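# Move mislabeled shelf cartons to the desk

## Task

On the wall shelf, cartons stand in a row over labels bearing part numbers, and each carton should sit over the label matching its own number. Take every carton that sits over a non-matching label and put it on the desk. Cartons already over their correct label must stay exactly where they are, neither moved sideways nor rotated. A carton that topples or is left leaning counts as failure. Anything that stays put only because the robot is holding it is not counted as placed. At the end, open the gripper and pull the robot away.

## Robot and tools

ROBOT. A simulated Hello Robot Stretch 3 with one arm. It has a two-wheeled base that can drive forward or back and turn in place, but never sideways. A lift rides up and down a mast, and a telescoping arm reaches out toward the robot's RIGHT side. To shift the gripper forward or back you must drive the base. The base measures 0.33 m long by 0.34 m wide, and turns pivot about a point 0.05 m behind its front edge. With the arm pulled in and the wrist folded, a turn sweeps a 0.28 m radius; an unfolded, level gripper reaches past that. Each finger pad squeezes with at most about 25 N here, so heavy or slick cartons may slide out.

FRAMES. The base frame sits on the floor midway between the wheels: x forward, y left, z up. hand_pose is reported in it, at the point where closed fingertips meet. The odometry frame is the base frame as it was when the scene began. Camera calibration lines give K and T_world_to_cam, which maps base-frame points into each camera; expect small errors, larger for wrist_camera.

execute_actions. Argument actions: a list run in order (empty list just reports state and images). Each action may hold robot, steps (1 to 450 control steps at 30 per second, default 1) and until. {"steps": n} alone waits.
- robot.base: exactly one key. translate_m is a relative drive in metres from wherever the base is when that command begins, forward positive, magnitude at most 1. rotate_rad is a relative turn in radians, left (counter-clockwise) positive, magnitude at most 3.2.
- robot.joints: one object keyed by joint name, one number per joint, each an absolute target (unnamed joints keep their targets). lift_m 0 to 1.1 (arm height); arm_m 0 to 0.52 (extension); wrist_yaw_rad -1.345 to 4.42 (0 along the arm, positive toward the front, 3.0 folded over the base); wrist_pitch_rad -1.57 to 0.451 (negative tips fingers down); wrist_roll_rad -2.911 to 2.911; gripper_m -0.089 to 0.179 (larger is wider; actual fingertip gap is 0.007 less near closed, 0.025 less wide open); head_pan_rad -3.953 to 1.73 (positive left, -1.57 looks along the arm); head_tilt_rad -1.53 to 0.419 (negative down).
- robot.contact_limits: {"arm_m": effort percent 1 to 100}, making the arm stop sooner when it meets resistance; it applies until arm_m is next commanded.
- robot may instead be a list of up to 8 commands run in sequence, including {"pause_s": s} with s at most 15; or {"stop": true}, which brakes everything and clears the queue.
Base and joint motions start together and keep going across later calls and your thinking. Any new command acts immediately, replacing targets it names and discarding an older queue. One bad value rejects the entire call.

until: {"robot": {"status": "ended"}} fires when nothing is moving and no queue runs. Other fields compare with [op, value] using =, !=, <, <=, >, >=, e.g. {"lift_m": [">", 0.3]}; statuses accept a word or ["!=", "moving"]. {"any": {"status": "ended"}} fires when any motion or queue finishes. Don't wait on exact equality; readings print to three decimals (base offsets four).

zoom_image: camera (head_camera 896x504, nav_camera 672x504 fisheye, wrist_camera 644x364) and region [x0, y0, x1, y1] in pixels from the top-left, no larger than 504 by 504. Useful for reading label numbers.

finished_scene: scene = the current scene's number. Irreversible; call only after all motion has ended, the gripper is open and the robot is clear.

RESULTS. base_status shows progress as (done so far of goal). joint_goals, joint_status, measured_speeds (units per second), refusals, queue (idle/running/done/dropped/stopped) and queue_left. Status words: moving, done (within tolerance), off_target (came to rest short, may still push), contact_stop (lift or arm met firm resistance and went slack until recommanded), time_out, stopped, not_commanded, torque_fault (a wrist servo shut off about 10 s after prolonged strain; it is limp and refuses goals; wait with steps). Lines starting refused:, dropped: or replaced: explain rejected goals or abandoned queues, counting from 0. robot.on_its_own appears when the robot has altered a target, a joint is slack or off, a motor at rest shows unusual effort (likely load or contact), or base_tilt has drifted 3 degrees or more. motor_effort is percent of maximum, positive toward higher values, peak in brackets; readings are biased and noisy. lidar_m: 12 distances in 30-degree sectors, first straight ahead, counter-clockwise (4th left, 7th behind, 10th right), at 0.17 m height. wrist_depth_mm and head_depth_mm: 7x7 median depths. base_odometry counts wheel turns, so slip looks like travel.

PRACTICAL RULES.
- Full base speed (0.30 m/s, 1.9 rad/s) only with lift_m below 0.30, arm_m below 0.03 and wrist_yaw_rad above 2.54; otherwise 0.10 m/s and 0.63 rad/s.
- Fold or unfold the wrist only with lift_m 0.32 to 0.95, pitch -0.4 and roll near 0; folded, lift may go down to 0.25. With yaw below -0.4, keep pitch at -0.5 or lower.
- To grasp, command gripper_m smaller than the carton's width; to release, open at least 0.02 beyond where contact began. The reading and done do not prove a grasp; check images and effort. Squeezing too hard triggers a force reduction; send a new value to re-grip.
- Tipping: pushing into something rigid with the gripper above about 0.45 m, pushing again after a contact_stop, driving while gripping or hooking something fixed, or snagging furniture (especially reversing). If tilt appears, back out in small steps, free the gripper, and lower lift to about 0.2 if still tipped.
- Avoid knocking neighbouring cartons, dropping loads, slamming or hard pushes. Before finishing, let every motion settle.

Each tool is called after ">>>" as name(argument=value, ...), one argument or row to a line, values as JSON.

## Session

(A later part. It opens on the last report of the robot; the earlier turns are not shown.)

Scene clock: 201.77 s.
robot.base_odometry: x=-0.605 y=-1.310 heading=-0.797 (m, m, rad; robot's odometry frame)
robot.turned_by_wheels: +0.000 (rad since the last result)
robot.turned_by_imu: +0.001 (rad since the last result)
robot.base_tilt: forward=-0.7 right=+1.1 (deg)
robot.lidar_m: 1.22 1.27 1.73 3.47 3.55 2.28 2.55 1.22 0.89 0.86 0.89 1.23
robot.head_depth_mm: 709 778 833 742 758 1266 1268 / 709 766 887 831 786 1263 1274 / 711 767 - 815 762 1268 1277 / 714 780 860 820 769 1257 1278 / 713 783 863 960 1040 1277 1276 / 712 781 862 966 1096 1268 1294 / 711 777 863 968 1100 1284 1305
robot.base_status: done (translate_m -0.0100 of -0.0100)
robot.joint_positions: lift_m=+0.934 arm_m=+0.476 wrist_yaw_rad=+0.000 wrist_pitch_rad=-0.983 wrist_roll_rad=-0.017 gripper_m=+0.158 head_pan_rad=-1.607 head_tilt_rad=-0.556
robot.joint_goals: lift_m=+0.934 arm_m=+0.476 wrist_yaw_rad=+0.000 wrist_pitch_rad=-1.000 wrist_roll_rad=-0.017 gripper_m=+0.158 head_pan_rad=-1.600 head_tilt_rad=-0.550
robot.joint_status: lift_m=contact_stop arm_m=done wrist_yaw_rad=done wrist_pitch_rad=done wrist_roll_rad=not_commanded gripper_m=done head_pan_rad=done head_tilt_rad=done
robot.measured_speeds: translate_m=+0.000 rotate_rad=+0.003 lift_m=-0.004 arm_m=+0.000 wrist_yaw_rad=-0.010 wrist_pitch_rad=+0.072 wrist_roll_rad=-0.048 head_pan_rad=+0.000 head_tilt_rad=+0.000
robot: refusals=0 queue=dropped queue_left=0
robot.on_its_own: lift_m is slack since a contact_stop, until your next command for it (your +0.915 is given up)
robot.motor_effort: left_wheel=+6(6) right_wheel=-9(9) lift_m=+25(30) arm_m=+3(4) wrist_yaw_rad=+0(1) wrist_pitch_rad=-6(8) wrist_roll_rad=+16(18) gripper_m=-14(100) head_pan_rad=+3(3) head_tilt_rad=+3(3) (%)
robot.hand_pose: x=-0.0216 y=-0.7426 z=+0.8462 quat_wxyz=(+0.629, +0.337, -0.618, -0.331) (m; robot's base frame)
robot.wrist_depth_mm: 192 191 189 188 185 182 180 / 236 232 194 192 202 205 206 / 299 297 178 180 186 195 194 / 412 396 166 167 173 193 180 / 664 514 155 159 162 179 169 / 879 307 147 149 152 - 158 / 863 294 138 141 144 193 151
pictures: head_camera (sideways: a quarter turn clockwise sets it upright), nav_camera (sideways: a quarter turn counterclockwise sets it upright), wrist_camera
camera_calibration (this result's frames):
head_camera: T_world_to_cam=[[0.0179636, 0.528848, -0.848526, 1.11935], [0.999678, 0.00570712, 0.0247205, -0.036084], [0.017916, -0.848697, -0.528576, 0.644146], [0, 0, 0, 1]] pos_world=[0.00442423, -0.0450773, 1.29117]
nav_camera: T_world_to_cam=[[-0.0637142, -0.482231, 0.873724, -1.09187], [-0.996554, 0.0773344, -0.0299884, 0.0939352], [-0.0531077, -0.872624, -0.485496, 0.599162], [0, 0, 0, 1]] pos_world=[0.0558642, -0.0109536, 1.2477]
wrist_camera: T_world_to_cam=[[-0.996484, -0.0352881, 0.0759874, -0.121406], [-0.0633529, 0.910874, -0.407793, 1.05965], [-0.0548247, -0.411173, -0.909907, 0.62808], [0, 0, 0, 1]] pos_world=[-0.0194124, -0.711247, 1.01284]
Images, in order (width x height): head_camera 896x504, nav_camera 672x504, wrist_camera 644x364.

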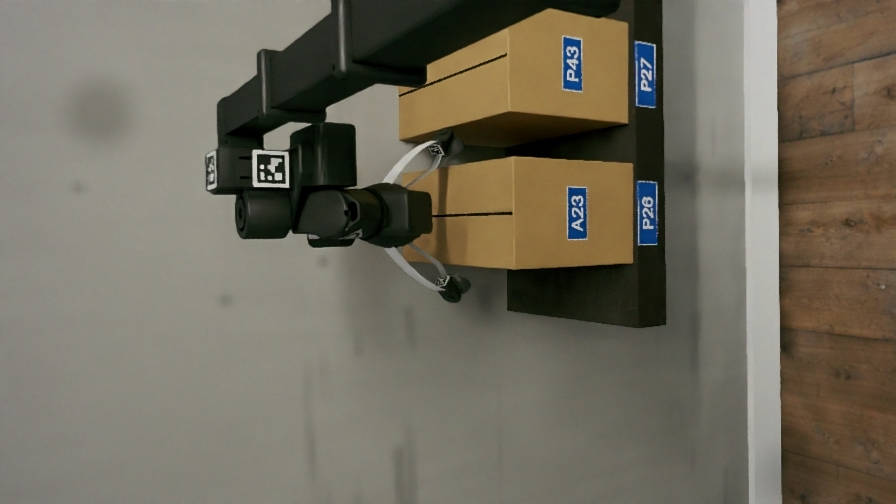

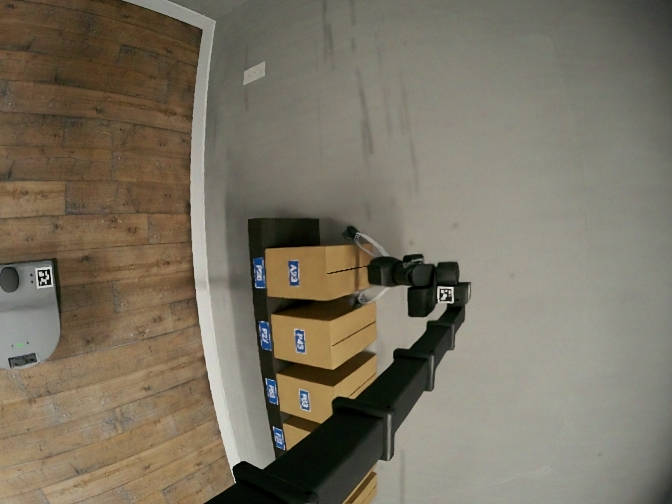

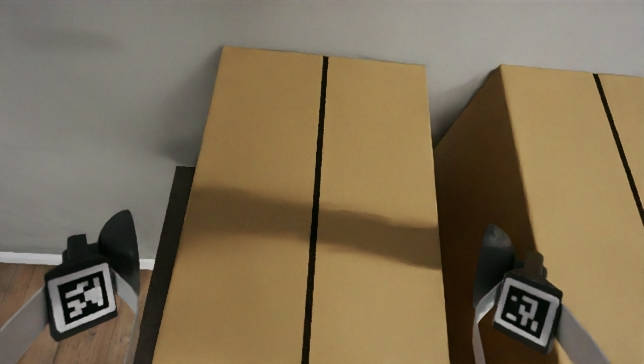

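>>> execute_actions(
  actions=[
    {"robot": {"joints": {"lift_m": 0.955, "wrist_roll_rad": 0.005}}, "steps": 100, "until": {"robot": {"status": "ended"}}},
  ],
)

Scene clock: 204.20 s.
robot.base_odometry: x=-0.605 y=-1.310 heading=-0.797 (m, m, rad; robot's odometry frame)
robot.turned_by_wheels: +0.000 (rad since the last result)
robot.turned_by_imu: -0.001 (rad since the last result)
robot.base_tilt: forward=-0.9 right=+1.3 (deg)
robot.lidar_m: 1.21 1.26 1.73 3.45 3.56 2.27 2.55 1.22 0.90 0.86 0.89 1.22
robot.head_depth_mm: 706 775 - 761 753 1261 1269 / 706 767 872 846 783 1263 1275 / 707 757 - 816 763 1259 1279 / 707 780 852 817 767 1267 1277 / 711 777 860 963 1035 1264 1281 / 710 776 863 965 1099 1262 1286 / 710 779 865 966 1094 1274 1285
robot.base_status: done (translate_m -0.0100 of -0.0100)
robot.joint_positions: lift_m=+0.955 arm_m=+0.476 wrist_yaw_rad=+0.000 wrist_pitch_rad=-1.006 wrist_roll_rad=+0.001 gripper_m=+0.158 head_pan_rad=-1.607 head_tilt_rad=-0.555
robot.joint_goals: lift_m=+0.955 arm_m=+0.476 wrist_yaw_rad=+0.000 wrist_pitch_rad=-1.000 wrist_roll_rad=+0.005 gripper_m=+0.158 head_pan_rad=-1.600 head_tilt_rad=-0.550
robot.joint_status: lift_m=done arm_m=done wrist_yaw_rad=done wrist_pitch_rad=done wrist_roll_rad=done gripper_m=done head_pan_rad=done head_tilt_rad=done
robot.measured_speeds: translate_m=+0.000 rotate_rad=+0.000 lift_m=+0.000 arm_m=+0.000 wrist_yaw_rad=+0.000 wrist_pitch_rad=+0.000 wrist_roll_rad=+0.000 head_pan_rad=+0.000 head_tilt_rad=+0.000
robot: refusals=0 queue=done queue_left=0
robot.motor_effort: left_wheel=-1(9) right_wheel=+0(3) lift_m=+32(35) arm_m=+2(3) wrist_yaw_rad=+0(0) wrist_pitch_rad=+2(2) wrist_roll_rad=+3(3) gripper_m=+0(12) head_pan_rad=+3(3) head_tilt_rad=+2(3) (%)
robot.hand_pose: x=-0.0216 y=-0.7376 z=+0.8640 quat_wxyz=(+0.620, +0.341, -0.619, -0.341) (m; robot's base frame)
robot.wrist_depth_mm: 196 195 195 192 192 190 189 / 238 239 209 208 215 217 217 / 310 304 194 195 203 207 207 / 430 420 182 184 191 195 195 / 711 620 171 174 179 186 183 / 952 326 161 164 168 - 173 / 868 316 153 156 159 191 165
pictures: head_camera (sideways: a quarter turn clockwise sets it upright), nav_camera (sideways: a quarter turn counterclockwise sets it upright), wrist_camera
camera_calibration (this result's frames):
head_camera: T_world_to_cam=[[0.0178798, 0.527648, -0.849275, 1.12033], [0.999679, 0.00581834, 0.0246612, -0.0360068], [0.0179538, -0.849443, -0.527375, 0.642584], [0, 0, 0, 1]] pos_world=[0.00442712, -0.0450926, 1.29124]
nav_camera: T_world_to_cam=[[-0.0636327, -0.480998, 0.874409, -1.09276], [-0.996562, 0.0772159, -0.0300467, 0.0940113], [-0.0530659, -0.873315, -0.484258, 0.59755], [0, 0, 0, 1]] pos_world=[0.0558622, -0.0110265, 1.24771]
wrist_camera: T_world_to_cam=[[-0.997594, -0.0222689, 0.0656528, -0.104035], [-0.0460677, 0.920621, -0.38773, 1.05255], [-0.051807, -0.389822, -0.919432, 0.670378], [0, 0, 0, 1]] pos_world=[-0.0205658, -0.70999, 1.0313]
Images, in order (width x height): head_camera 896x504, nav_camera 672x504, wrist_camera 644x364.

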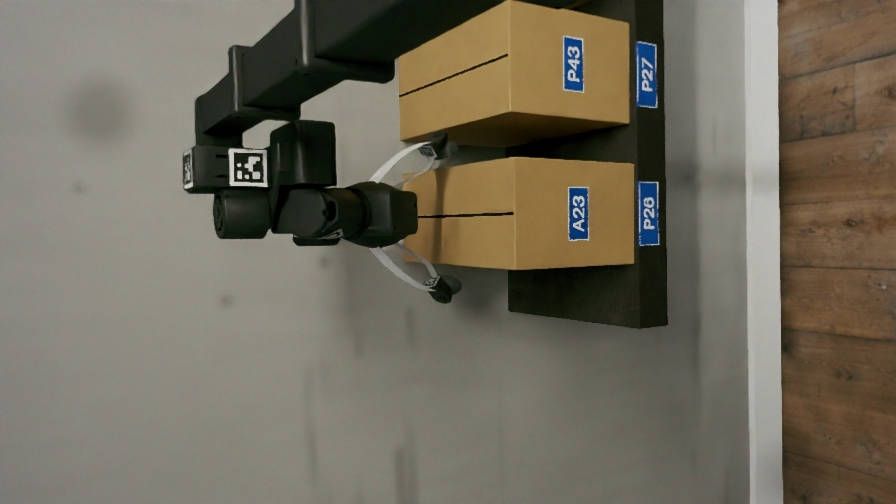

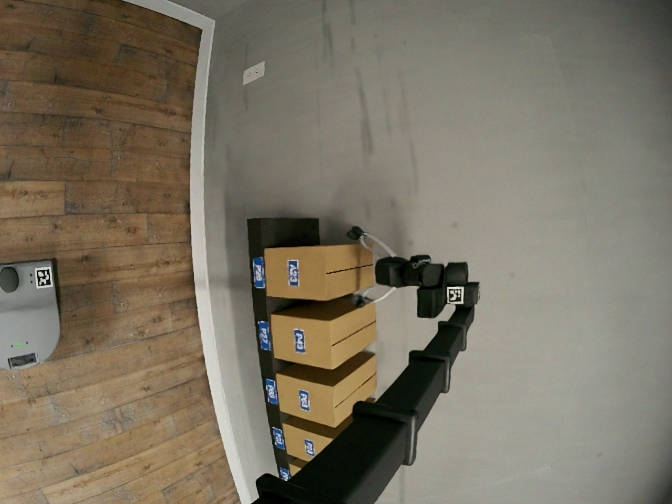

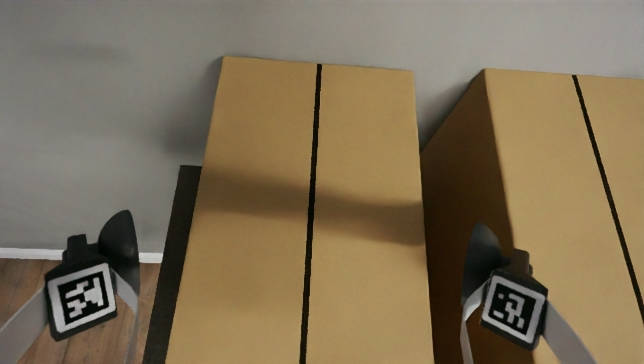

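>>> zoom_image(
  camera="head_camera",
  region=[360, 90, 540, 320],
)

>>> zoom_image(
  camera="wrist_camera",
  region=[400, 180, 644, 364],
)

Region (360, 90, 540, 320) of head_camera's 896x504 image, scaled by 2.191, with more detail than that image has; it fills the left 394 columns of this view, and the rest is white.

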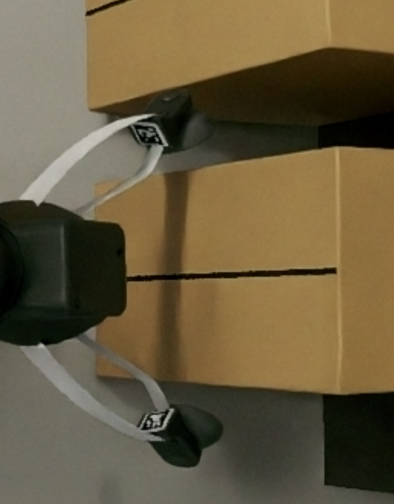

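Region (400, 180, 644, 364) of wrist_camera's 644x364 image, scaled by 2.066; it fills the top 380 rows of this view, and the rest is white.

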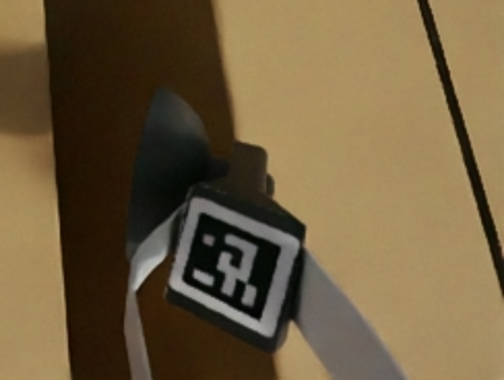

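>>> execute_actions(
  actions=[
    {"robot": [{"joints": {"gripper_m": 0.152}}, {"joints": {"lift_m": 0.915}}], "steps": 450, "until": {"robot": {"status": "ended"}}},
  ],
)

Scene clock: 222.97 s.
robot.base_odometry: x=-0.605 y=-1.310 heading=-0.797 (m, m, rad; robot's odometry frame)
robot.turned_by_wheels: +0.000 (rad since the last result)
robot.turned_by_imu: +0.000 (rad since the last result)
robot.base_tilt: forward=-0.6 right=+1.3 (deg)
robot.lidar_m: 1.22 1.26 1.73 3.47 3.55 2.28 2.55 1.22 0.89 0.86 0.89 1.22
robot.head_depth_mm: 707 777 844 - 752 1259 1269 / 707 775 - 828 782 1263 1273 / 707 779 - 786 765 1257 1279 / 710 780 863 787 766 1264 1281 / 710 777 862 965 1034 1272 1289 / 709 779 862 968 1097 1267 1287 / 709 779 863 970 1092 1273 1294
robot.base_status: done (translate_m -0.0100 of -0.0100)
robot.joint_positions: lift_m=+0.915 arm_m=+0.476 wrist_yaw_rad=+0.000 wrist_pitch_rad=-1.005 wrist_roll_rad=+0.001 gripper_m=+0.152 head_pan_rad=-1.607 head_tilt_rad=-0.555
robot.joint_goals: lift_m=+0.915 arm_m=+0.476 wrist_yaw_rad=+0.000 wrist_pitch_rad=-1.000 wrist_roll_rad=+0.005 gripper_m=+0.152 head_pan_rad=-1.600 head_tilt_rad=-0.550
robot.joint_status: lift_m=done arm_m=done wrist_yaw_rad=done wrist_pitch_rad=done wrist_roll_rad=done gripper_m=done head_pan_rad=done head_tilt_rad=done
robot.measured_speeds: translate_m=+0.000 rotate_rad=+0.000 lift_m=+0.000 arm_m=+0.000 wrist_yaw_rad=+0.000 wrist_pitch_rad=+0.000 wrist_roll_rad=+0.000 head_pan_rad=+0.000 head_tilt_rad=+0.000
robot: refusals=0 queue=done queue_left=0
robot.motor_effort: left_wheel=-2(1) right_wheel=+1(1) lift_m=+15(32) arm_m=+2(2) wrist_yaw_rad=+0(0) wrist_pitch_rad=+1(1) wrist_roll_rad=+3(3) gripper_m=-4(100) head_pan_rad=+3(3) head_tilt_rad=+2(2) (%)
robot.hand_pose: x=-0.0216 y=-0.7378 z=+0.8250 quat_wxyz=(+0.620, +0.341, -0.619, -0.341) (m; robot's base frame)
robot.wrist_depth_mm: 195 194 172 175 178 184 182 / 238 240 158 163 165 194 173 / 308 304 149 153 155 191 162 / 423 387 139 143 146 190 151 / 686 134 132 135 137 174 143 / 881 124 125 127 129 - 135 / 820 120 119 121 123 174 129
pictures: head_camera (sideways: a quarter turn clockwise sets it upright), nav_camera (sideways: a quarter turn counterclockwise sets it upright), wrist_camera
camera_calibration (this result's frames):
head_camera: T_world_to_cam=[[0.0178799, 0.527648, -0.849275, 1.12033], [0.999679, 0.00581811, 0.0246612, -0.0360068], [0.0179536, -0.849443, -0.527374, 0.642583], [0, 0, 0, 1]] pos_world=[0.00442711, -0.0450926, 1.29124]
nav_camera: T_world_to_cam=[[-0.0636328, -0.480998, 0.874409, -1.09276], [-0.996562, 0.0772162, -0.0300468, 0.0940113], [-0.0530661, -0.873315, -0.484258, 0.59755], [0, 0, 0, 1]] pos_world=[0.0558622, -0.0110265, 1.24771]
wrist_camera: T_world_to_cam=[[-0.997594, -0.0221875, 0.06568, -0.101445], [-0.0460627, 0.920176, -0.388787, 1.03822], [-0.0518109, -0.390877, -0.918984, 0.633285], [0, 0, 0, 1]] pos_world=[-0.0205664, -0.710062, 0.992289]
Images, in order (width x height): head_camera 896x504, nav_camera 672x504, wrist_camera 644x364.

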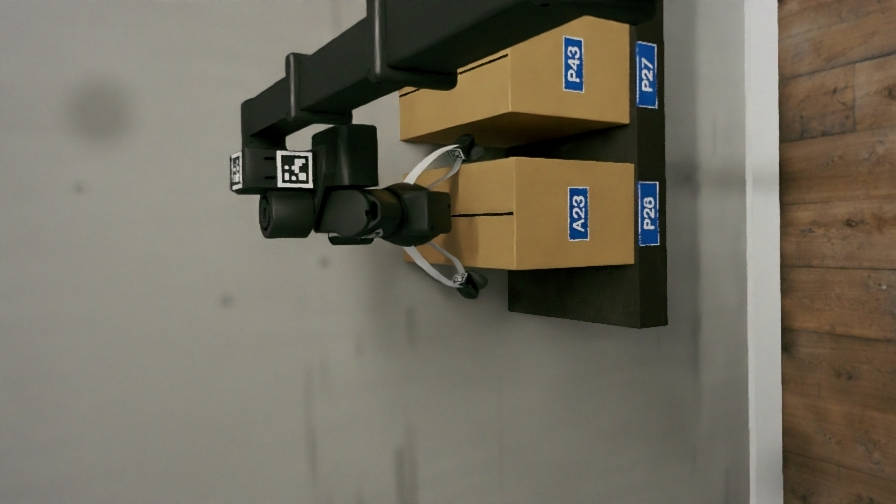

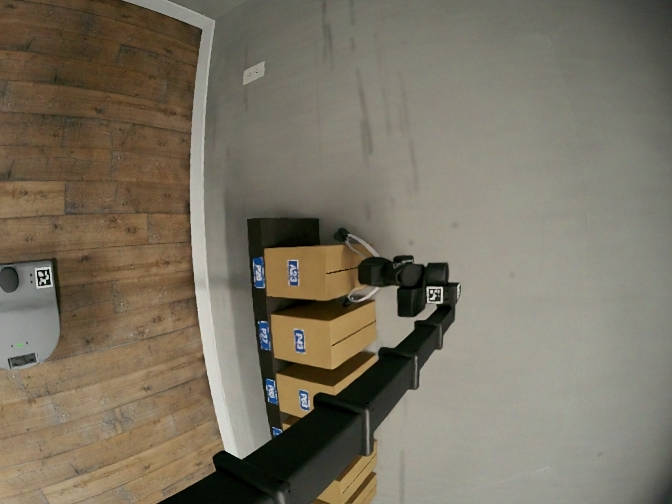

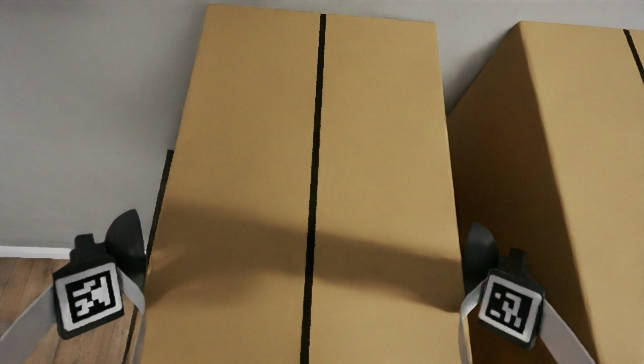

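>>> zoom_image(
  camera="wrist_camera",
  region=[400, 180, 644, 364],
)

>>> zoom_image(
  camera="wrist_camera",
  region=[0, 180, 244, 364],
)

>>> zoom_image(
  camera="head_camera",
  region=[380, 110, 540, 320],
)

Region (400, 180, 644, 364) of wrist_camera's 644x364 image, scaled by 2.066; it fills the top 380 rows of this view, and the rest is white.

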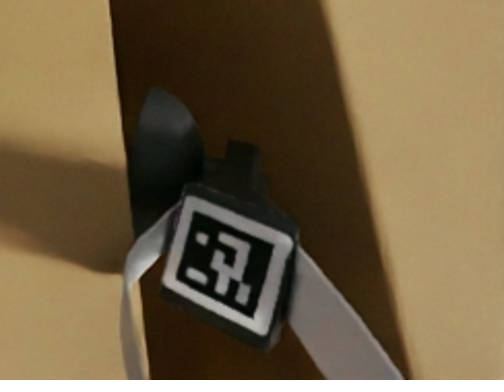

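Region (0, 180, 244, 364) of wrist_camera's 644x364 image, scaled by 2.066; it fills the top 380 rows of this view, and the rest is white.

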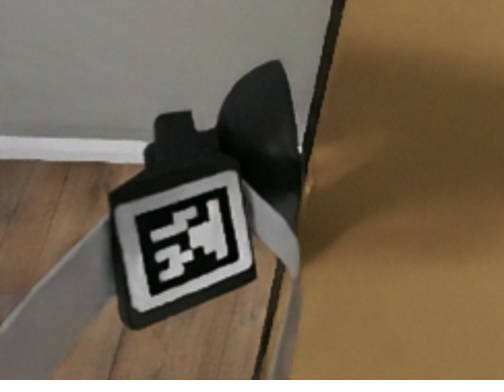

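Region (380, 110, 540, 320) of head_camera's 896x504 image, scaled by 2.400, with more detail than that image has; it fills the left 384 columns of this view, and the rest is white.

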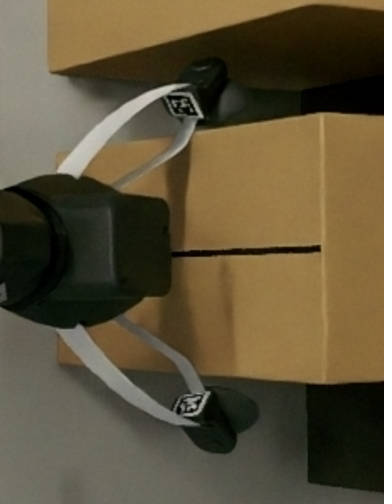

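>>> execute_actions(
  actions=[
    {"robot": [{"joints": {"lift_m": 0.923}}, {"joints": {"gripper_m": 0.09}}], "steps": 200, "until": {"robot": {"status": "ended"}}},
  ],
)

Scene clock: 243.27 s.
robot.base_odometry: x=-0.605 y=-1.310 heading=-0.797 (m, m, rad; robot's odometry frame)
robot.turned_by_wheels: +0.000 (rad since the last result)
robot.turned_by_imu: +0.000 (rad since the last result)
robot.base_tilt: forward=-0.6 right=+1.4 (deg)
robot.lidar_m: 1.22 1.27 1.73 3.47 3.55 2.27 2.54 1.22 0.89 0.86 0.89 1.22
robot.head_depth_mm: 709 775 837 - 756 1260 1270 / 708 778 - 828 781 1260 1273 / 709 763 - 818 765 1257 1277 / 710 775 863 821 764 1264 1280 / 709 779 864 961 1033 1267 1279 / 713 777 858 965 1088 1273 1289 / 711 778 861 965 1096 1272 1297
robot.base_status: done (translate_m -0.0100 of -0.0100)
robot.joint_positions: lift_m=+0.923 arm_m=+0.476 wrist_yaw_rad=+0.000 wrist_pitch_rad=-1.005 wrist_roll_rad=+0.001 gripper_m=+0.124 head_pan_rad=-1.607 head_tilt_rad=-0.555
robot.joint_goals: lift_m=+0.923 arm_m=+0.476 wrist_yaw_rad=+0.000 wrist_pitch_rad=-1.000 wrist_roll_rad=+0.005 gripper_m=+0.090 head_pan_rad=-1.600 head_tilt_rad=-0.550
robot.joint_status: lift_m=done arm_m=done wrist_yaw_rad=done wrist_pitch_rad=done wrist_roll_rad=done gripper_m=off_target head_pan_rad=done head_tilt_rad=done
robot.measured_speeds: translate_m=+0.000 rotate_rad=+0.000 lift_m=+0.000 arm_m=+0.000 wrist_yaw_rad=+0.000 wrist_pitch_rad=+0.000 wrist_roll_rad=+0.000 head_pan_rad=+0.000 head_tilt_rad=+0.000
robot: refusals=0 queue=done queue_left=0
robot.motor_effort: left_wheel=-1(1) right_wheel=+1(0) lift_m=+32(34) arm_m=+2(2) wrist_yaw_rad=+0(0) wrist_pitch_rad=+1(1) wrist_roll_rad=+2(3) gripper_m=-100(100) head_pan_rad=+3(3) head_tilt_rad=+3(2) (%)
robot.hand_pose: x=-0.0216 y=-0.7377 z=+0.8321 quat_wxyz=(+0.619, +0.341, -0.620, -0.341) (m; robot's base frame)
robot.wrist_depth_mm: 196 194 181 180 184 188 188 / 238 238 168 170 177 194 181 / 307 306 157 159 164 192 170 / 427 386 147 150 153 189 158 / 690 140 139 142 144 175 149 / 876 130 131 133 136 162 142 / 855 126 124 127 128 192 135
pictures: head_camera (sideways: a quarter turn clockwise sets it upright), nav_camera (sideways: a quarter turn counterclockwise sets it upright), wrist_camera
camera_calibration (this result's frames):
head_camera: T_world_to_cam=[[0.0178801, 0.527648, -0.849275, 1.12033], [0.999679, 0.00581787, 0.0246612, -0.0360068], [0.0179534, -0.849443, -0.527375, 0.642584], [0, 0, 0, 1]] pos_world=[0.0044271, -0.0450926, 1.29124]
nav_camera: T_world_to_cam=[[-0.0636329, -0.480998, 0.874409, -1.09276], [-0.996561, 0.0772164, -0.0300467, 0.0940113], [-0.0530663, -0.873315, -0.484258, 0.59755], [0, 0, 0, 1]] pos_world=[0.0558622, -0.0110265, 1.24771]
wrist_camera: T_world_to_cam=[[-0.997632, -0.0216189, 0.0652885, -0.101162], [-0.0453644, 0.920362, -0.388427, 1.04074], [-0.0516917, -0.390469, -0.919164, 0.64028], [0, 0, 0, 1]] pos_world=[-0.0206131, -0.710037, 0.99938]
Images, in order (width x height): head_camera 896x504, nav_camera 672x504, wrist_camera 644x364.

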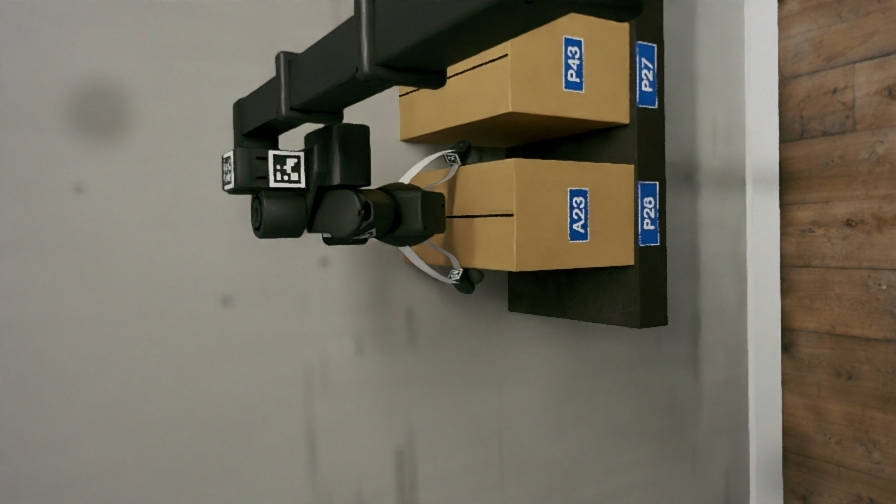

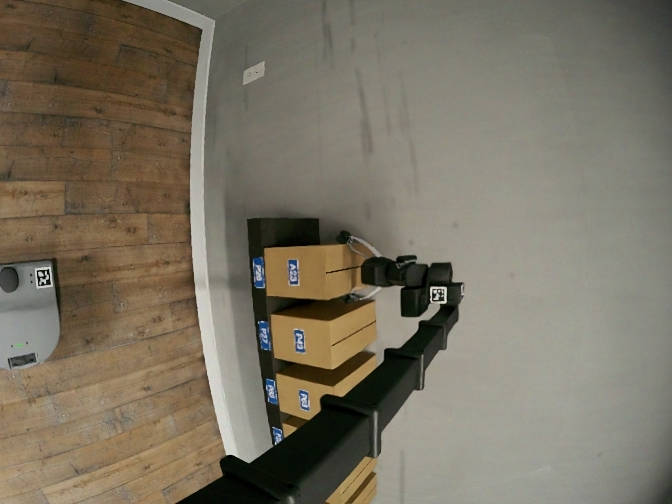

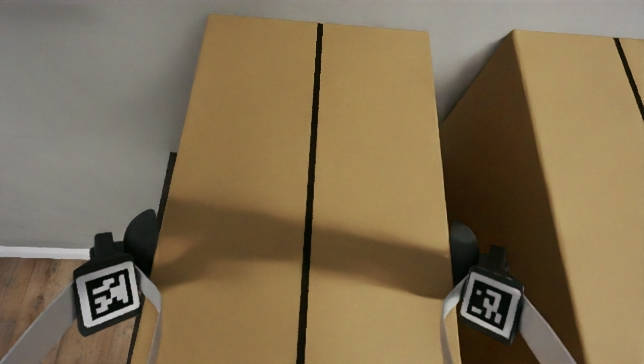

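>>> execute_actions(
  actions=[],
)

Scene clock: 244.97 s.
robot.base_odometry: x=-0.605 y=-1.310 heading=-0.797 (m, m, rad; robot's odometry frame)
robot.turned_by_wheels: +0.000 (rad since the last result)
robot.turned_by_imu: +0.000 (rad since the last result)
robot.base_tilt: forward=-0.8 right=+1.2 (deg)
robot.lidar_m: 1.22 1.27 1.73 3.47 3.54 2.28 2.55 1.22 0.89 0.86 0.89 1.22
robot.head_depth_mm: 709 778 840 - 755 1258 1270 / 708 774 - 830 782 1254 1274 / 709 764 - 818 762 1269 1275 / 709 779 856 819 767 1263 1277 / 708 777 862 965 1036 1268 1284 / 709 779 863 963 1092 1270 1291 / 709 779 860 967 1099 1271 1296
robot.base_status: done (translate_m -0.0100 of -0.0100)
robot.joint_positions: lift_m=+0.923 arm_m=+0.476 wrist_yaw_rad=+0.000 wrist_pitch_rad=-1.006 wrist_roll_rad=+0.002 gripper_m=+0.091 head_pan_rad=-1.607 head_tilt_rad=-0.555
robot.joint_goals: lift_m=+0.923 arm_m=+0.476 wrist_yaw_rad=+0.000 wrist_pitch_rad=-1.000 wrist_roll_rad=+0.005 gripper_m=+0.090 head_pan_rad=-1.600 head_tilt_rad=-0.550
robot.joint_status: lift_m=done arm_m=done wrist_yaw_rad=done wrist_pitch_rad=done wrist_roll_rad=done gripper_m=off_target head_pan_rad=done head_tilt_rad=done
robot.measured_speeds: translate_m=+0.000 rotate_rad=+0.000 lift_m=+0.000 arm_m=+0.000 wrist_yaw_rad=+0.000 wrist_pitch_rad=+0.000 wrist_roll_rad=+0.000 head_pan_rad=+0.000 head_tilt_rad=+0.000
robot: refusals=0 queue=done queue_left=0
robot.motor_effort: left_wheel=-1(1) right_wheel=+1(0) lift_m=+32(32) arm_m=+2(2) wrist_yaw_rad=+0(0) wrist_pitch_rad=+1(1) wrist_roll_rad=+2(2) gripper_m=-57(100) head_pan_rad=+4(3) head_tilt_rad=+2(2) (%)
robot.hand_pose: x=-0.0216 y=-0.7376 z=+0.8320 quat_wxyz=(+0.619, +0.341, -0.620, -0.341) (m; robot's base frame)
robot.wrist_depth_mm: 197 196 180 180 184 189 187 / 239 239 167 170 176 192 182 / 308 301 156 159 162 191 169 / 434 391 147 150 153 189 158 / 716 140 139 141 143 181 149 / 884 130 132 134 135 162 141 / 848 126 125 127 128 193 135
pictures: head_camera (sideways: a quarter turn clockwise sets it upright), nav_camera (sideways: a quarter turn counterclockwise sets it upright), wrist_camera
camera_calibration (this result's frames):
head_camera: T_world_to_cam=[[0.01788, 0.527648, -0.849275, 1.12033], [0.999679, 0.00581799, 0.0246612, -0.0360068], [0.0179535, -0.849443, -0.527374, 0.642583], [0, 0, 0, 1]] pos_world=[0.00442711, -0.0450926, 1.29124]
nav_camera: T_world_to_cam=[[-0.0636328, -0.480998, 0.874409, -1.09276], [-0.996562, 0.0772163, -0.0300468, 0.0940113], [-0.0530662, -0.873315, -0.484258, 0.59755], [0, 0, 0, 1]] pos_world=[0.0558622, -0.0110265, 1.24771]
wrist_camera: T_world_to_cam=[[-0.997684, -0.0208198, 0.0647605, -0.100131], [-0.0444041, 0.920532, -0.388137, 1.04056], [-0.0515331, -0.390113, -0.919324, 0.640674], [0, 0, 0, 1]] pos_world=[-0.0206777, -0.710016, 0.99935]
Images, in order (width x height): head_camera 896x504, nav_camera 672x504, wrist_camera 644x364.

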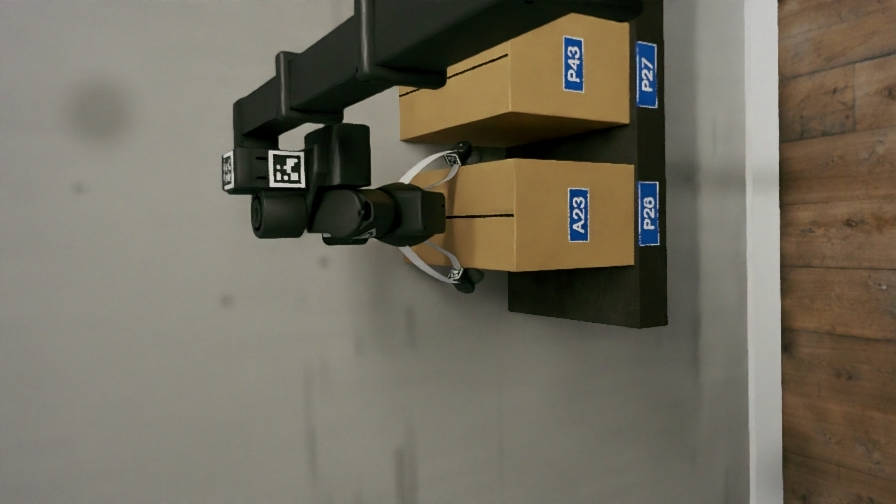

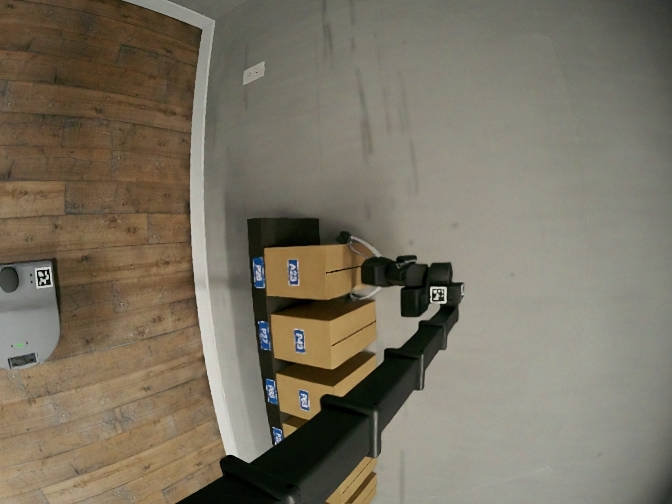

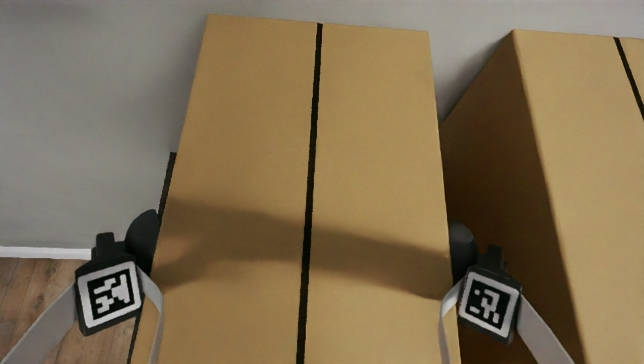

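>>> execute_actions(
  actions=[
    {"robot": {"joints": {"gripper_m": 0.075}}, "steps": 60, "until": {"robot": {"gripper_m": ["<=", 0.077]}}},
    {"robot": {"joints": {"lift_m": 0.945}}, "steps": 100, "until": {"robot": {"status": "ended"}}},
  ],
)

Scene clock: 249.73 s.
robot.base_odometry: x=-0.605 y=-1.310 heading=-0.797 (m, m, rad; robot's odometry frame)
robot.turned_by_wheels: +0.000 (rad since the last result)
robot.turned_by_imu: +0.000 (rad since the last result)
robot.base_tilt: forward=-0.8 right=+1.3 (deg)
robot.lidar_m: 1.22 1.26 1.73 3.45 3.56 2.27 2.55 1.22 0.89 0.86 0.89 1.22
robot.head_depth_mm: 708 774 - 744 756 1260 1269 / 708 767 888 847 784 1261 1272 / 709 768 - 774 764 1260 1272 / 711 779 860 782 770 1266 1283 / 707 778 861 963 1033 1277 1286 / 710 781 859 961 1102 1267 1289 / 713 777 860 964 1091 1263 1294
robot.base_status: done (translate_m -0.0100 of -0.0100)
robot.joint_positions: lift_m=+0.945 arm_m=+0.476 wrist_yaw_rad=+0.000 wrist_pitch_rad=-1.010 wrist_roll_rad=+0.002 gripper_m=+0.080 head_pan_rad=-1.607 head_tilt_rad=-0.555
robot.joint_goals: lift_m=+0.945 arm_m=+0.476 wrist_yaw_rad=+0.000 wrist_pitch_rad=-1.000 wrist_roll_rad=+0.005 gripper_m=+0.078 head_pan_rad=-1.600 head_tilt_rad=-0.550
robot.joint_status: lift_m=done arm_m=done wrist_yaw_rad=done wrist_pitch_rad=done wrist_roll_rad=done gripper_m=off_target head_pan_rad=done head_tilt_rad=done
robot.measured_speeds: translate_m=+0.000 rotate_rad=+0.000 lift_m=+0.000 arm_m=+0.000 wrist_yaw_rad=+0.000 wrist_pitch_rad=+0.000 wrist_roll_rad=+0.000 head_pan_rad=+0.000 head_tilt_rad=+0.000
robot: refusals=0 queue=done queue_left=0
robot.motor_effort: left_wheel=-1(1) right_wheel=+0(0) lift_m=+33(34) arm_m=+2(2) wrist_yaw_rad=+0(1) wrist_pitch_rad=+3(3) wrist_roll_rad=+2(2) gripper_m=-63(100) head_pan_rad=+4(3) head_tilt_rad=+2(2) (%)
robot.hand_pose: x=-0.0216 y=-0.7366 z=+0.8534 quat_wxyz=(+0.618, +0.342, -0.619, -0.343) (m; robot's base frame)
robot.wrist_depth_mm: 197 197 177 177 182 191 189 / 242 238 164 167 172 209 208 / 308 306 154 158 161 198 195 / 433 422 146 149 151 189 182 / 730 140 138 140 143 182 171 / 928 130 131 134 135 163 163 / 868 127 125 128 129 193 153
pictures: head_camera (sideways: a quarter turn clockwise sets it upright), nav_camera (sideways: a quarter turn counterclockwise sets it upright), wrist_camera
camera_calibration (this result's frames):
head_camera: T_world_to_cam=[[0.0178801, 0.527648, -0.849275, 1.12033], [0.999679, 0.00581787, 0.0246612, -0.0360068], [0.0179534, -0.849443, -0.527374, 0.642583], [0, 0, 0, 1]] pos_world=[0.0044271, -0.0450926, 1.29124]
nav_camera: T_world_to_cam=[[-0.0636329, -0.480998, 0.874409, -1.09276], [-0.996561, 0.0772164, -0.0300468, 0.0940113], [-0.0530663, -0.873315, -0.484258, 0.59755], [0, 0, 0, 1]] pos_world=[0.0558622, -0.0110265, 1.24771]
wrist_camera: T_world_to_cam=[[-0.997685, -0.0210946, 0.0646432, -0.101598], [-0.0443685, 0.922356, -0.383784, 1.0455], [-0.0515283, -0.385764, -0.921157, 0.665556], [0, 0, 0, 1]] pos_world=[-0.0206801, -0.709722, 1.0209]
Images, in order (width x height): head_camera 896x504, nav_camera 672x504, wrist_camera 644x364.

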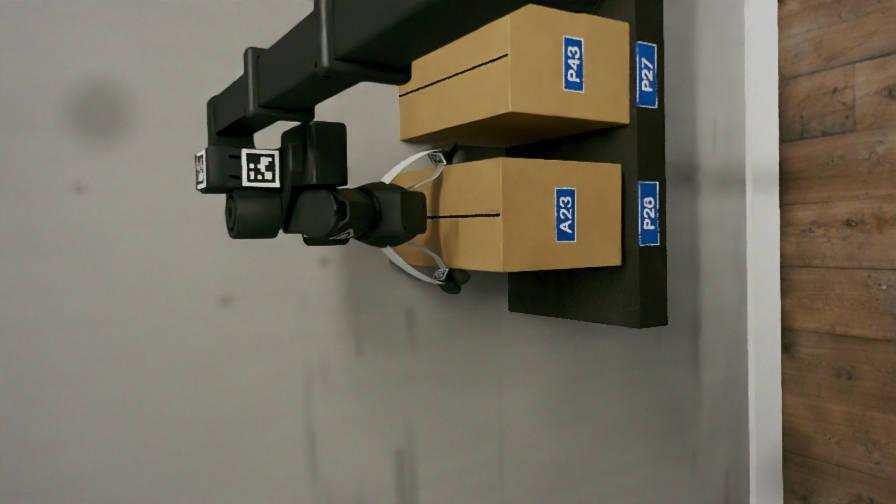

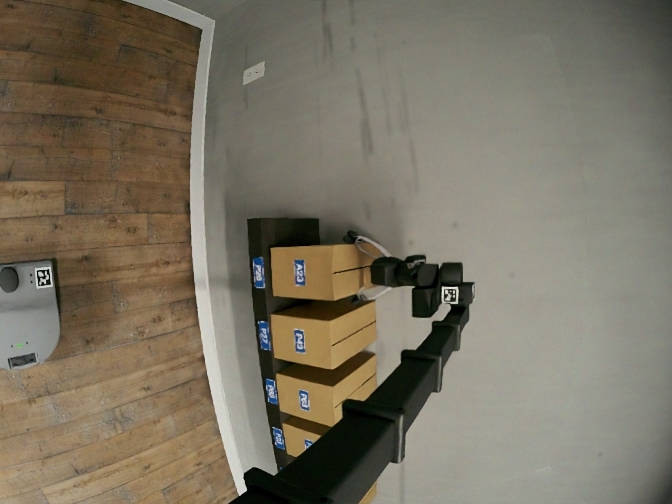

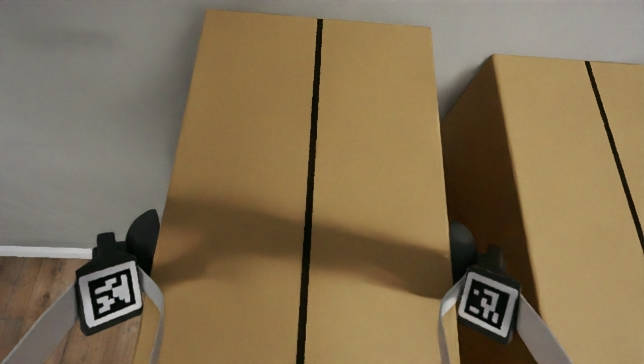

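>>> execute_actions(
  actions=[
    {"robot": {"joints": {"arm_m": 0.25, "lift_m": 1.02, "head_pan_rad": 0.0, "head_tilt_rad": -0.25}}, "steps": 200, "until": {"robot": {"arm_m": ["<", 0.43]}}},
    {"robot": {"base": {"rotate_rad": 1.575}}, "steps": 300, "until": {"robot": {"status": "ended"}}},
  ],
)

Scene clock: 281.00 s.
robot.base_odometry: x=-0.605 y=-1.310 heading=+0.778 (m, m, rad; robot's odometry frame)
robot.turned_by_wheels: +1.575 (rad since the last result)
robot.turned_by_imu: +1.590 (rad since the last result)
robot.base_tilt: forward=-0.7 right=+1.2 (deg)
robot.lidar_m: 3.46 3.56 2.27 2.55 1.21 0.89 0.86 0.89 1.23 1.22 1.27 1.73
robot.head_depth_mm: 3436 3650 3812 3930 2892 2120 1613 / 3480 3698 3755 - 2957 2083 1624 / 3491 3620 3783 3961 2979 2101 1611 / 3520 3641 3837 3978 2969 2109 1618 / 3454 3688 3813 3957 3015 2126 1627 / 3521 3759 3836 - 3015 2095 1628 / 3556 3704 3931 - 3022 2117 1648
robot.base_status: done (rotate_rad +1.5749 of +1.5750)
robot.joint_positions: lift_m=+1.020 arm_m=+0.250 wrist_yaw_rad=+0.000 wrist_pitch_rad=-1.011 wrist_roll_rad=+0.002 gripper_m=+0.086 head_pan_rad=-0.007 head_tilt_rad=-0.260
robot.joint_goals: lift_m=+1.020 arm_m=+0.250 wrist_yaw_rad=+0.000 wrist_pitch_rad=-1.000 wrist_roll_rad=+0.005 gripper_m=+0.085 head_pan_rad=+0.000 head_tilt_rad=-0.250
robot.joint_status: lift_m=done arm_m=done wrist_yaw_rad=done wrist_pitch_rad=done wrist_roll_rad=done gripper_m=off_target head_pan_rad=done head_tilt_rad=done
robot.measured_speeds: translate_m=+0.000 rotate_rad=+0.000 lift_m=+0.000 arm_m=+0.000 wrist_yaw_rad=+0.000 wrist_pitch_rad=+0.000 wrist_roll_rad=+0.000 head_pan_rad=+0.000 head_tilt_rad=+0.000
robot: refusals=0 queue=done queue_left=0
robot.on_its_own: gripper_m is held at +0.085, not at your +0.075, by its stall guard, which is not easing now
robot.motor_effort: left_wheel=-3(9) right_wheel=+1(7) lift_m=+33(33) arm_m=-4(3) wrist_yaw_rad=+0(0) wrist_pitch_rad=+3(3) wrist_roll_rad=+2(2) gripper_m=-62(69) head_pan_rad=+4(45) head_tilt_rad=+5(24) (%)
robot.hand_pose: x=-0.0216 y=-0.5109 z=+0.9283 quat_wxyz=(+0.618, +0.342, -0.619, -0.343) (m; robot's base frame)
robot.wrist_depth_mm: 959 908 175 178 846 890 904 / - - 165 166 171 - - / - - 154 157 160 - - / - - 146 149 152 - 945 / - 141 139 141 143 - 969 / - 130 132 133 135 - 945 / 916 126 125 127 129 - 938
pictures: head_camera (sideways: a quarter turn clockwise sets it upright), nav_camera (sideways: a quarter turn counterclockwise sets it upright), wrist_camera
camera_calibration (this result's frames):
head_camera: T_world_to_cam=[[-0.258632, 0.000638587, -0.965976, 1.2743], [-0.0402358, 0.999125, 0.0114333, -0.0124491], [0.965138, 0.0418239, -0.25838, 0.286756], [0, 0, 0, 1]] pos_world=[0.0523145, -0.000368833, 1.30518]
nav_camera: T_world_to_cam=[[0.207972, -0.0476907, 0.976972, -1.2283], [-0.0377111, -0.998459, -0.0407119, 0.102061], [0.977408, -0.0283758, -0.20945, 0.233628], [0, 0, 0, 1]] pos_world=[0.0309506, 0.0499544, 1.2531]
wrist_camera: T_world_to_cam=[[-0.997684, -0.021181, 0.064632, -0.10171], [-0.0443992, 0.922688, -0.382982, 0.865513], [-0.0515233, -0.384964, -0.921492, 0.822332], [0, 0, 0, 1]] pos_world=[-0.0206776, -0.484184, 1.09582]
Images, in order (width x height): head_camera 896x504, nav_camera 672x504, wrist_camera 644x364.

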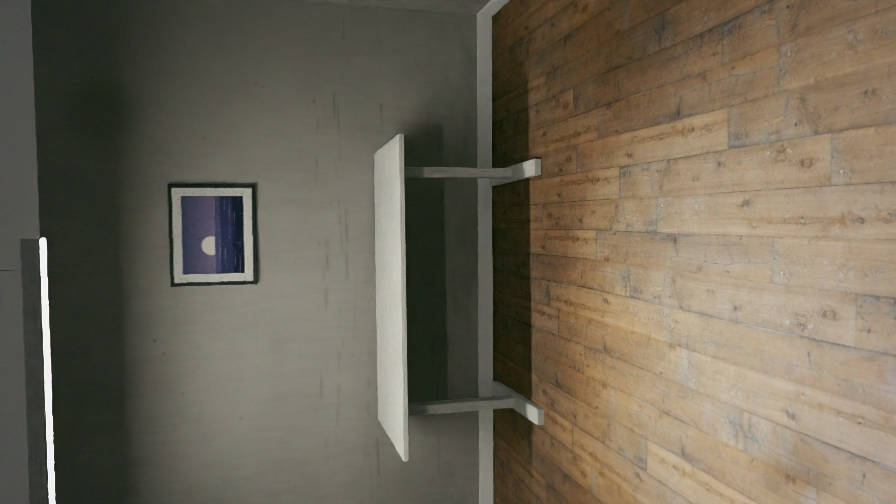

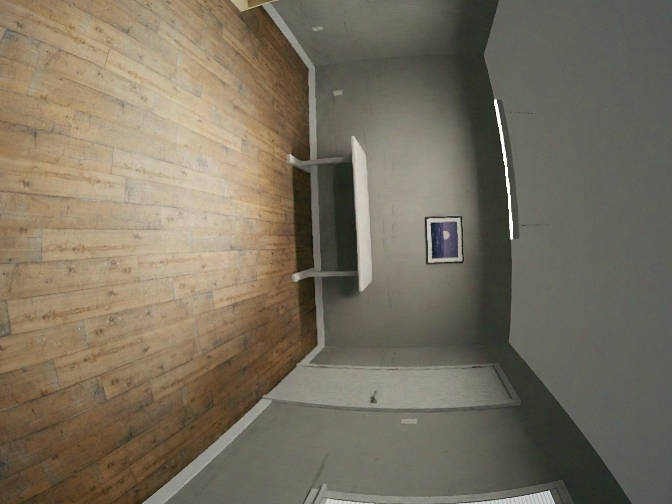

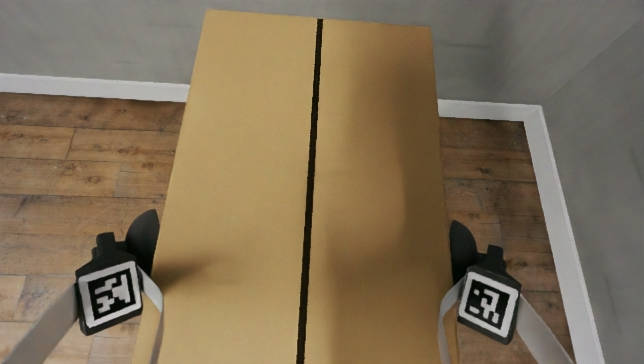

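>>> zoom_image(
  camera="head_camera",
  region=[360, 110, 560, 220],
)

>>> zoom_image(
  camera="head_camera",
  region=[360, 370, 560, 480],
)

Region (360, 110, 560, 220) of head_camera's 896x504 image, scaled by 2.520, with more detail than that image has; it fills the top 277 rows of this view, and the rest is white.

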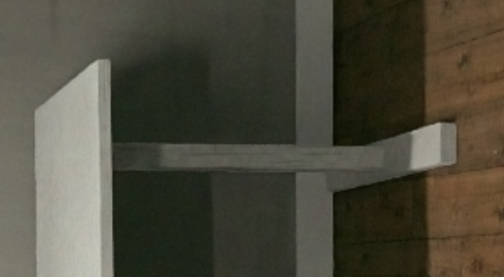

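Region (360, 370, 560, 480) of head_camera's 896x504 image, scaled by 2.520, with more detail than that image has; it fills the top 277 rows of this view, and the rest is white.

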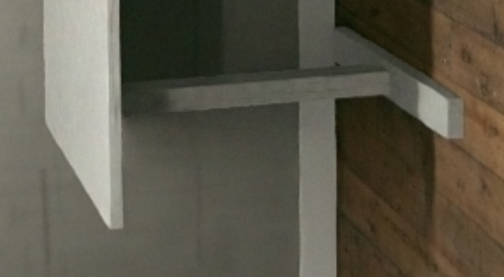

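>>> execute_actions(
  actions=[
    {"robot": {"base": {"translate_m": 1.0}, "joints": {"head_tilt_rad": -0.75, "lift_m": 1.005}}, "steps": 450, "until": {"robot": {"translate_m": [">=", 0.76]}}},
    {"robot": {"base": {"translate_m": 1.0}}, "steps": 450, "until": {"robot": {"translate_m": [">=", 0.76]}}},
    {"robot": {"base": {"translate_m": 1.0}}, "steps": 450, "until": {"robot": {"translate_m": [">=", 0.5]}}},
    {"robot": {"joints": {"arm_m": 0.5}}, "steps": 450, "until": {"robot": {"status": "ended"}}},
  ],
)

Scene clock: 325.60 s.
robot.base_odometry: x=+1.191 y=+0.459 heading=+0.778 (m, m, rad; robot's odometry frame)
robot.turned_by_wheels: +0.000 (rad since the last result)
robot.turned_by_imu: -0.010 (rad since the last result)
robot.base_tilt: forward=-0.7 right=+1.2 (deg)
robot.lidar_m: 0.96 1.43 1.33 2.21 2.65 3.53 3.36 1.73 1.26 1.20 1.24 0.97
robot.head_depth_mm: 1187 1314 1039 826 1559 1327 1166 / 1199 1287 1045 828 1455 1306 1160 / 1192 1296 1052 836 1583 1344 1163 / 1195 1306 1063 836 1582 1355 1178 / 1191 1319 1063 842 1583 1361 1177 / 1193 1335 1076 846 1602 1364 1184 / 1204 1335 1081 856 1614 1365 1187
robot.base_status: done (translate_m +1.0000 of +1.0000)
robot.joint_positions: lift_m=+1.005 arm_m=+0.500 wrist_yaw_rad=+0.000 wrist_pitch_rad=-1.011 wrist_roll_rad=+0.003 gripper_m=+0.086 head_pan_rad=-0.007 head_tilt_rad=-0.740
robot.joint_goals: lift_m=+1.005 arm_m=+0.500 wrist_yaw_rad=+0.000 wrist_pitch_rad=-1.000 wrist_roll_rad=+0.005 gripper_m=+0.085 head_pan_rad=+0.000 head_tilt_rad=-0.750
robot.joint_status: lift_m=done arm_m=done wrist_yaw_rad=done wrist_pitch_rad=done wrist_roll_rad=done gripper_m=off_target head_pan_rad=done head_tilt_rad=done
robot.measured_speeds: translate_m=+0.000 rotate_rad=+0.000 lift_m=+0.000 arm_m=+0.000 wrist_yaw_rad=+0.000 wrist_pitch_rad=+0.000 wrist_roll_rad=+0.000 head_pan_rad=+0.000 head_tilt_rad=+0.000
robot: refusals=0 queue=done queue_left=0
robot.on_its_own: gripper_m is held at +0.085, not at your +0.075, by its stall guard, which is not easing now
robot.motor_effort: left_wheel=-1(2) right_wheel=+1(6) lift_m=+17(32) arm_m=+3(4) wrist_yaw_rad=+0(1) wrist_pitch_rad=+3(3) wrist_roll_rad=+2(2) gripper_m=-62(62) head_pan_rad=+4(4) head_tilt_rad=-5(29) (%)
robot.hand_pose: x=-0.0216 y=-0.7602 z=+0.9141 quat_wxyz=(+0.618, +0.342, -0.619, -0.343) (m; robot's base frame)
robot.wrist_depth_mm: 600 582 177 177 537 592 580 / 722 712 164 167 172 709 720 / 928 879 154 158 161 901 893 / - - 145 149 152 - - / - 140 139 140 143 - - / 963 131 131 133 136 - - / 940 126 126 127 129 - -
pictures: head_camera (sideways: a quarter turn clockwise sets it upright), nav_camera (sideways: a quarter turn counterclockwise sets it upright), wrist_camera
camera_calibration (this result's frames):
head_camera: T_world_to_cam=[[-0.67551, 0.00343752, -0.737343, 0.978646], [-0.0298077, 0.999044, 0.0319656, -0.0392297], [0.736748, 0.0435716, -0.674762, 0.829936], [0, 0, 0, 1]] pos_world=[0.0484619, -0.000333553, 1.28286]
nav_camera: T_world_to_cam=[[0.635626, -0.0505731, 0.770339, -0.961341], [-0.0528502, -0.998362, -0.0219348, 0.0776876], [0.770186, -0.0267703, -0.637257, 0.79158], [0, 0, 0, 1]] pos_world=[0.00549409, 0.0501331, 1.2467]
wrist_camera: T_world_to_cam=[[-0.997703, -0.0208018, 0.0644641, -0.105645], [-0.0439763, 0.922763, -0.382852, 1.09007], [-0.0515211, -0.384807, -0.921558, 0.71341], [0, 0, 0, 1]] pos_world=[-0.0207094, -0.73355, 1.0816]
Images, in order (width x height): head_camera 896x504, nav_camera 672x504, wrist_camera 644x364.

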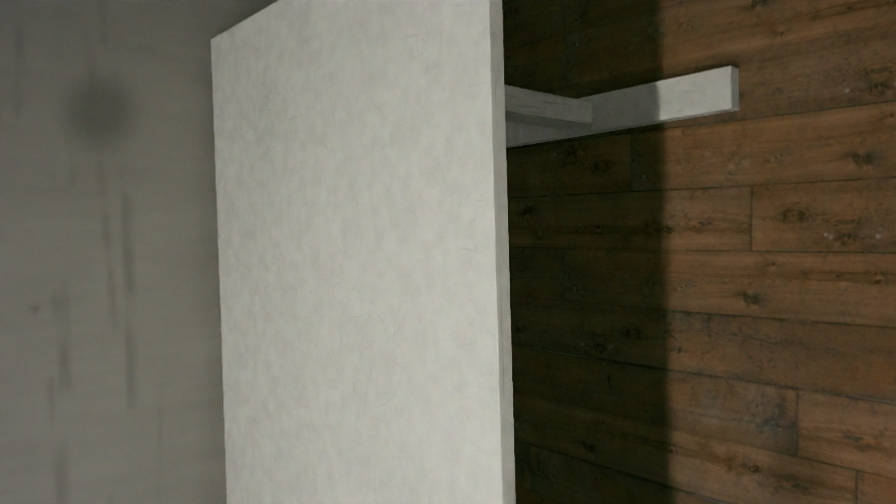

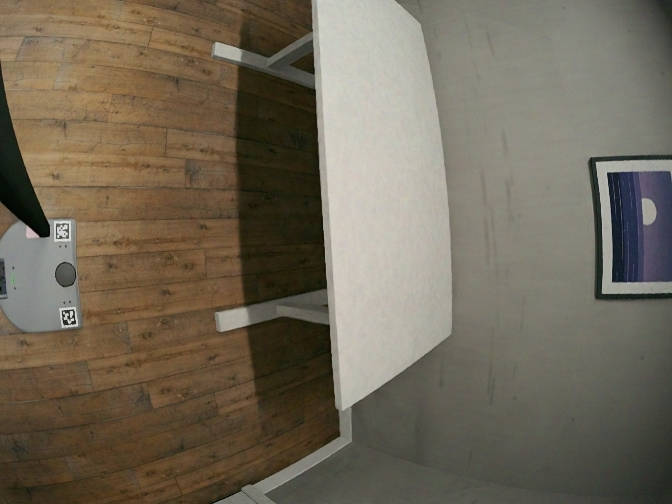

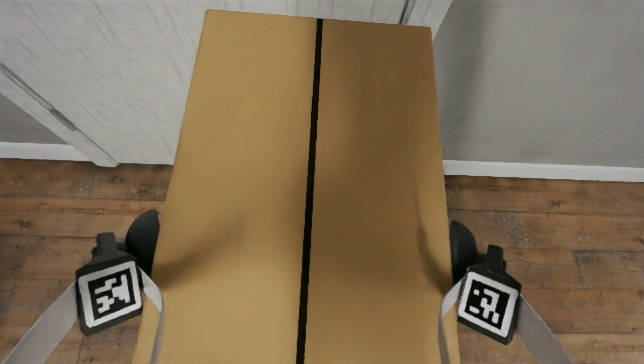

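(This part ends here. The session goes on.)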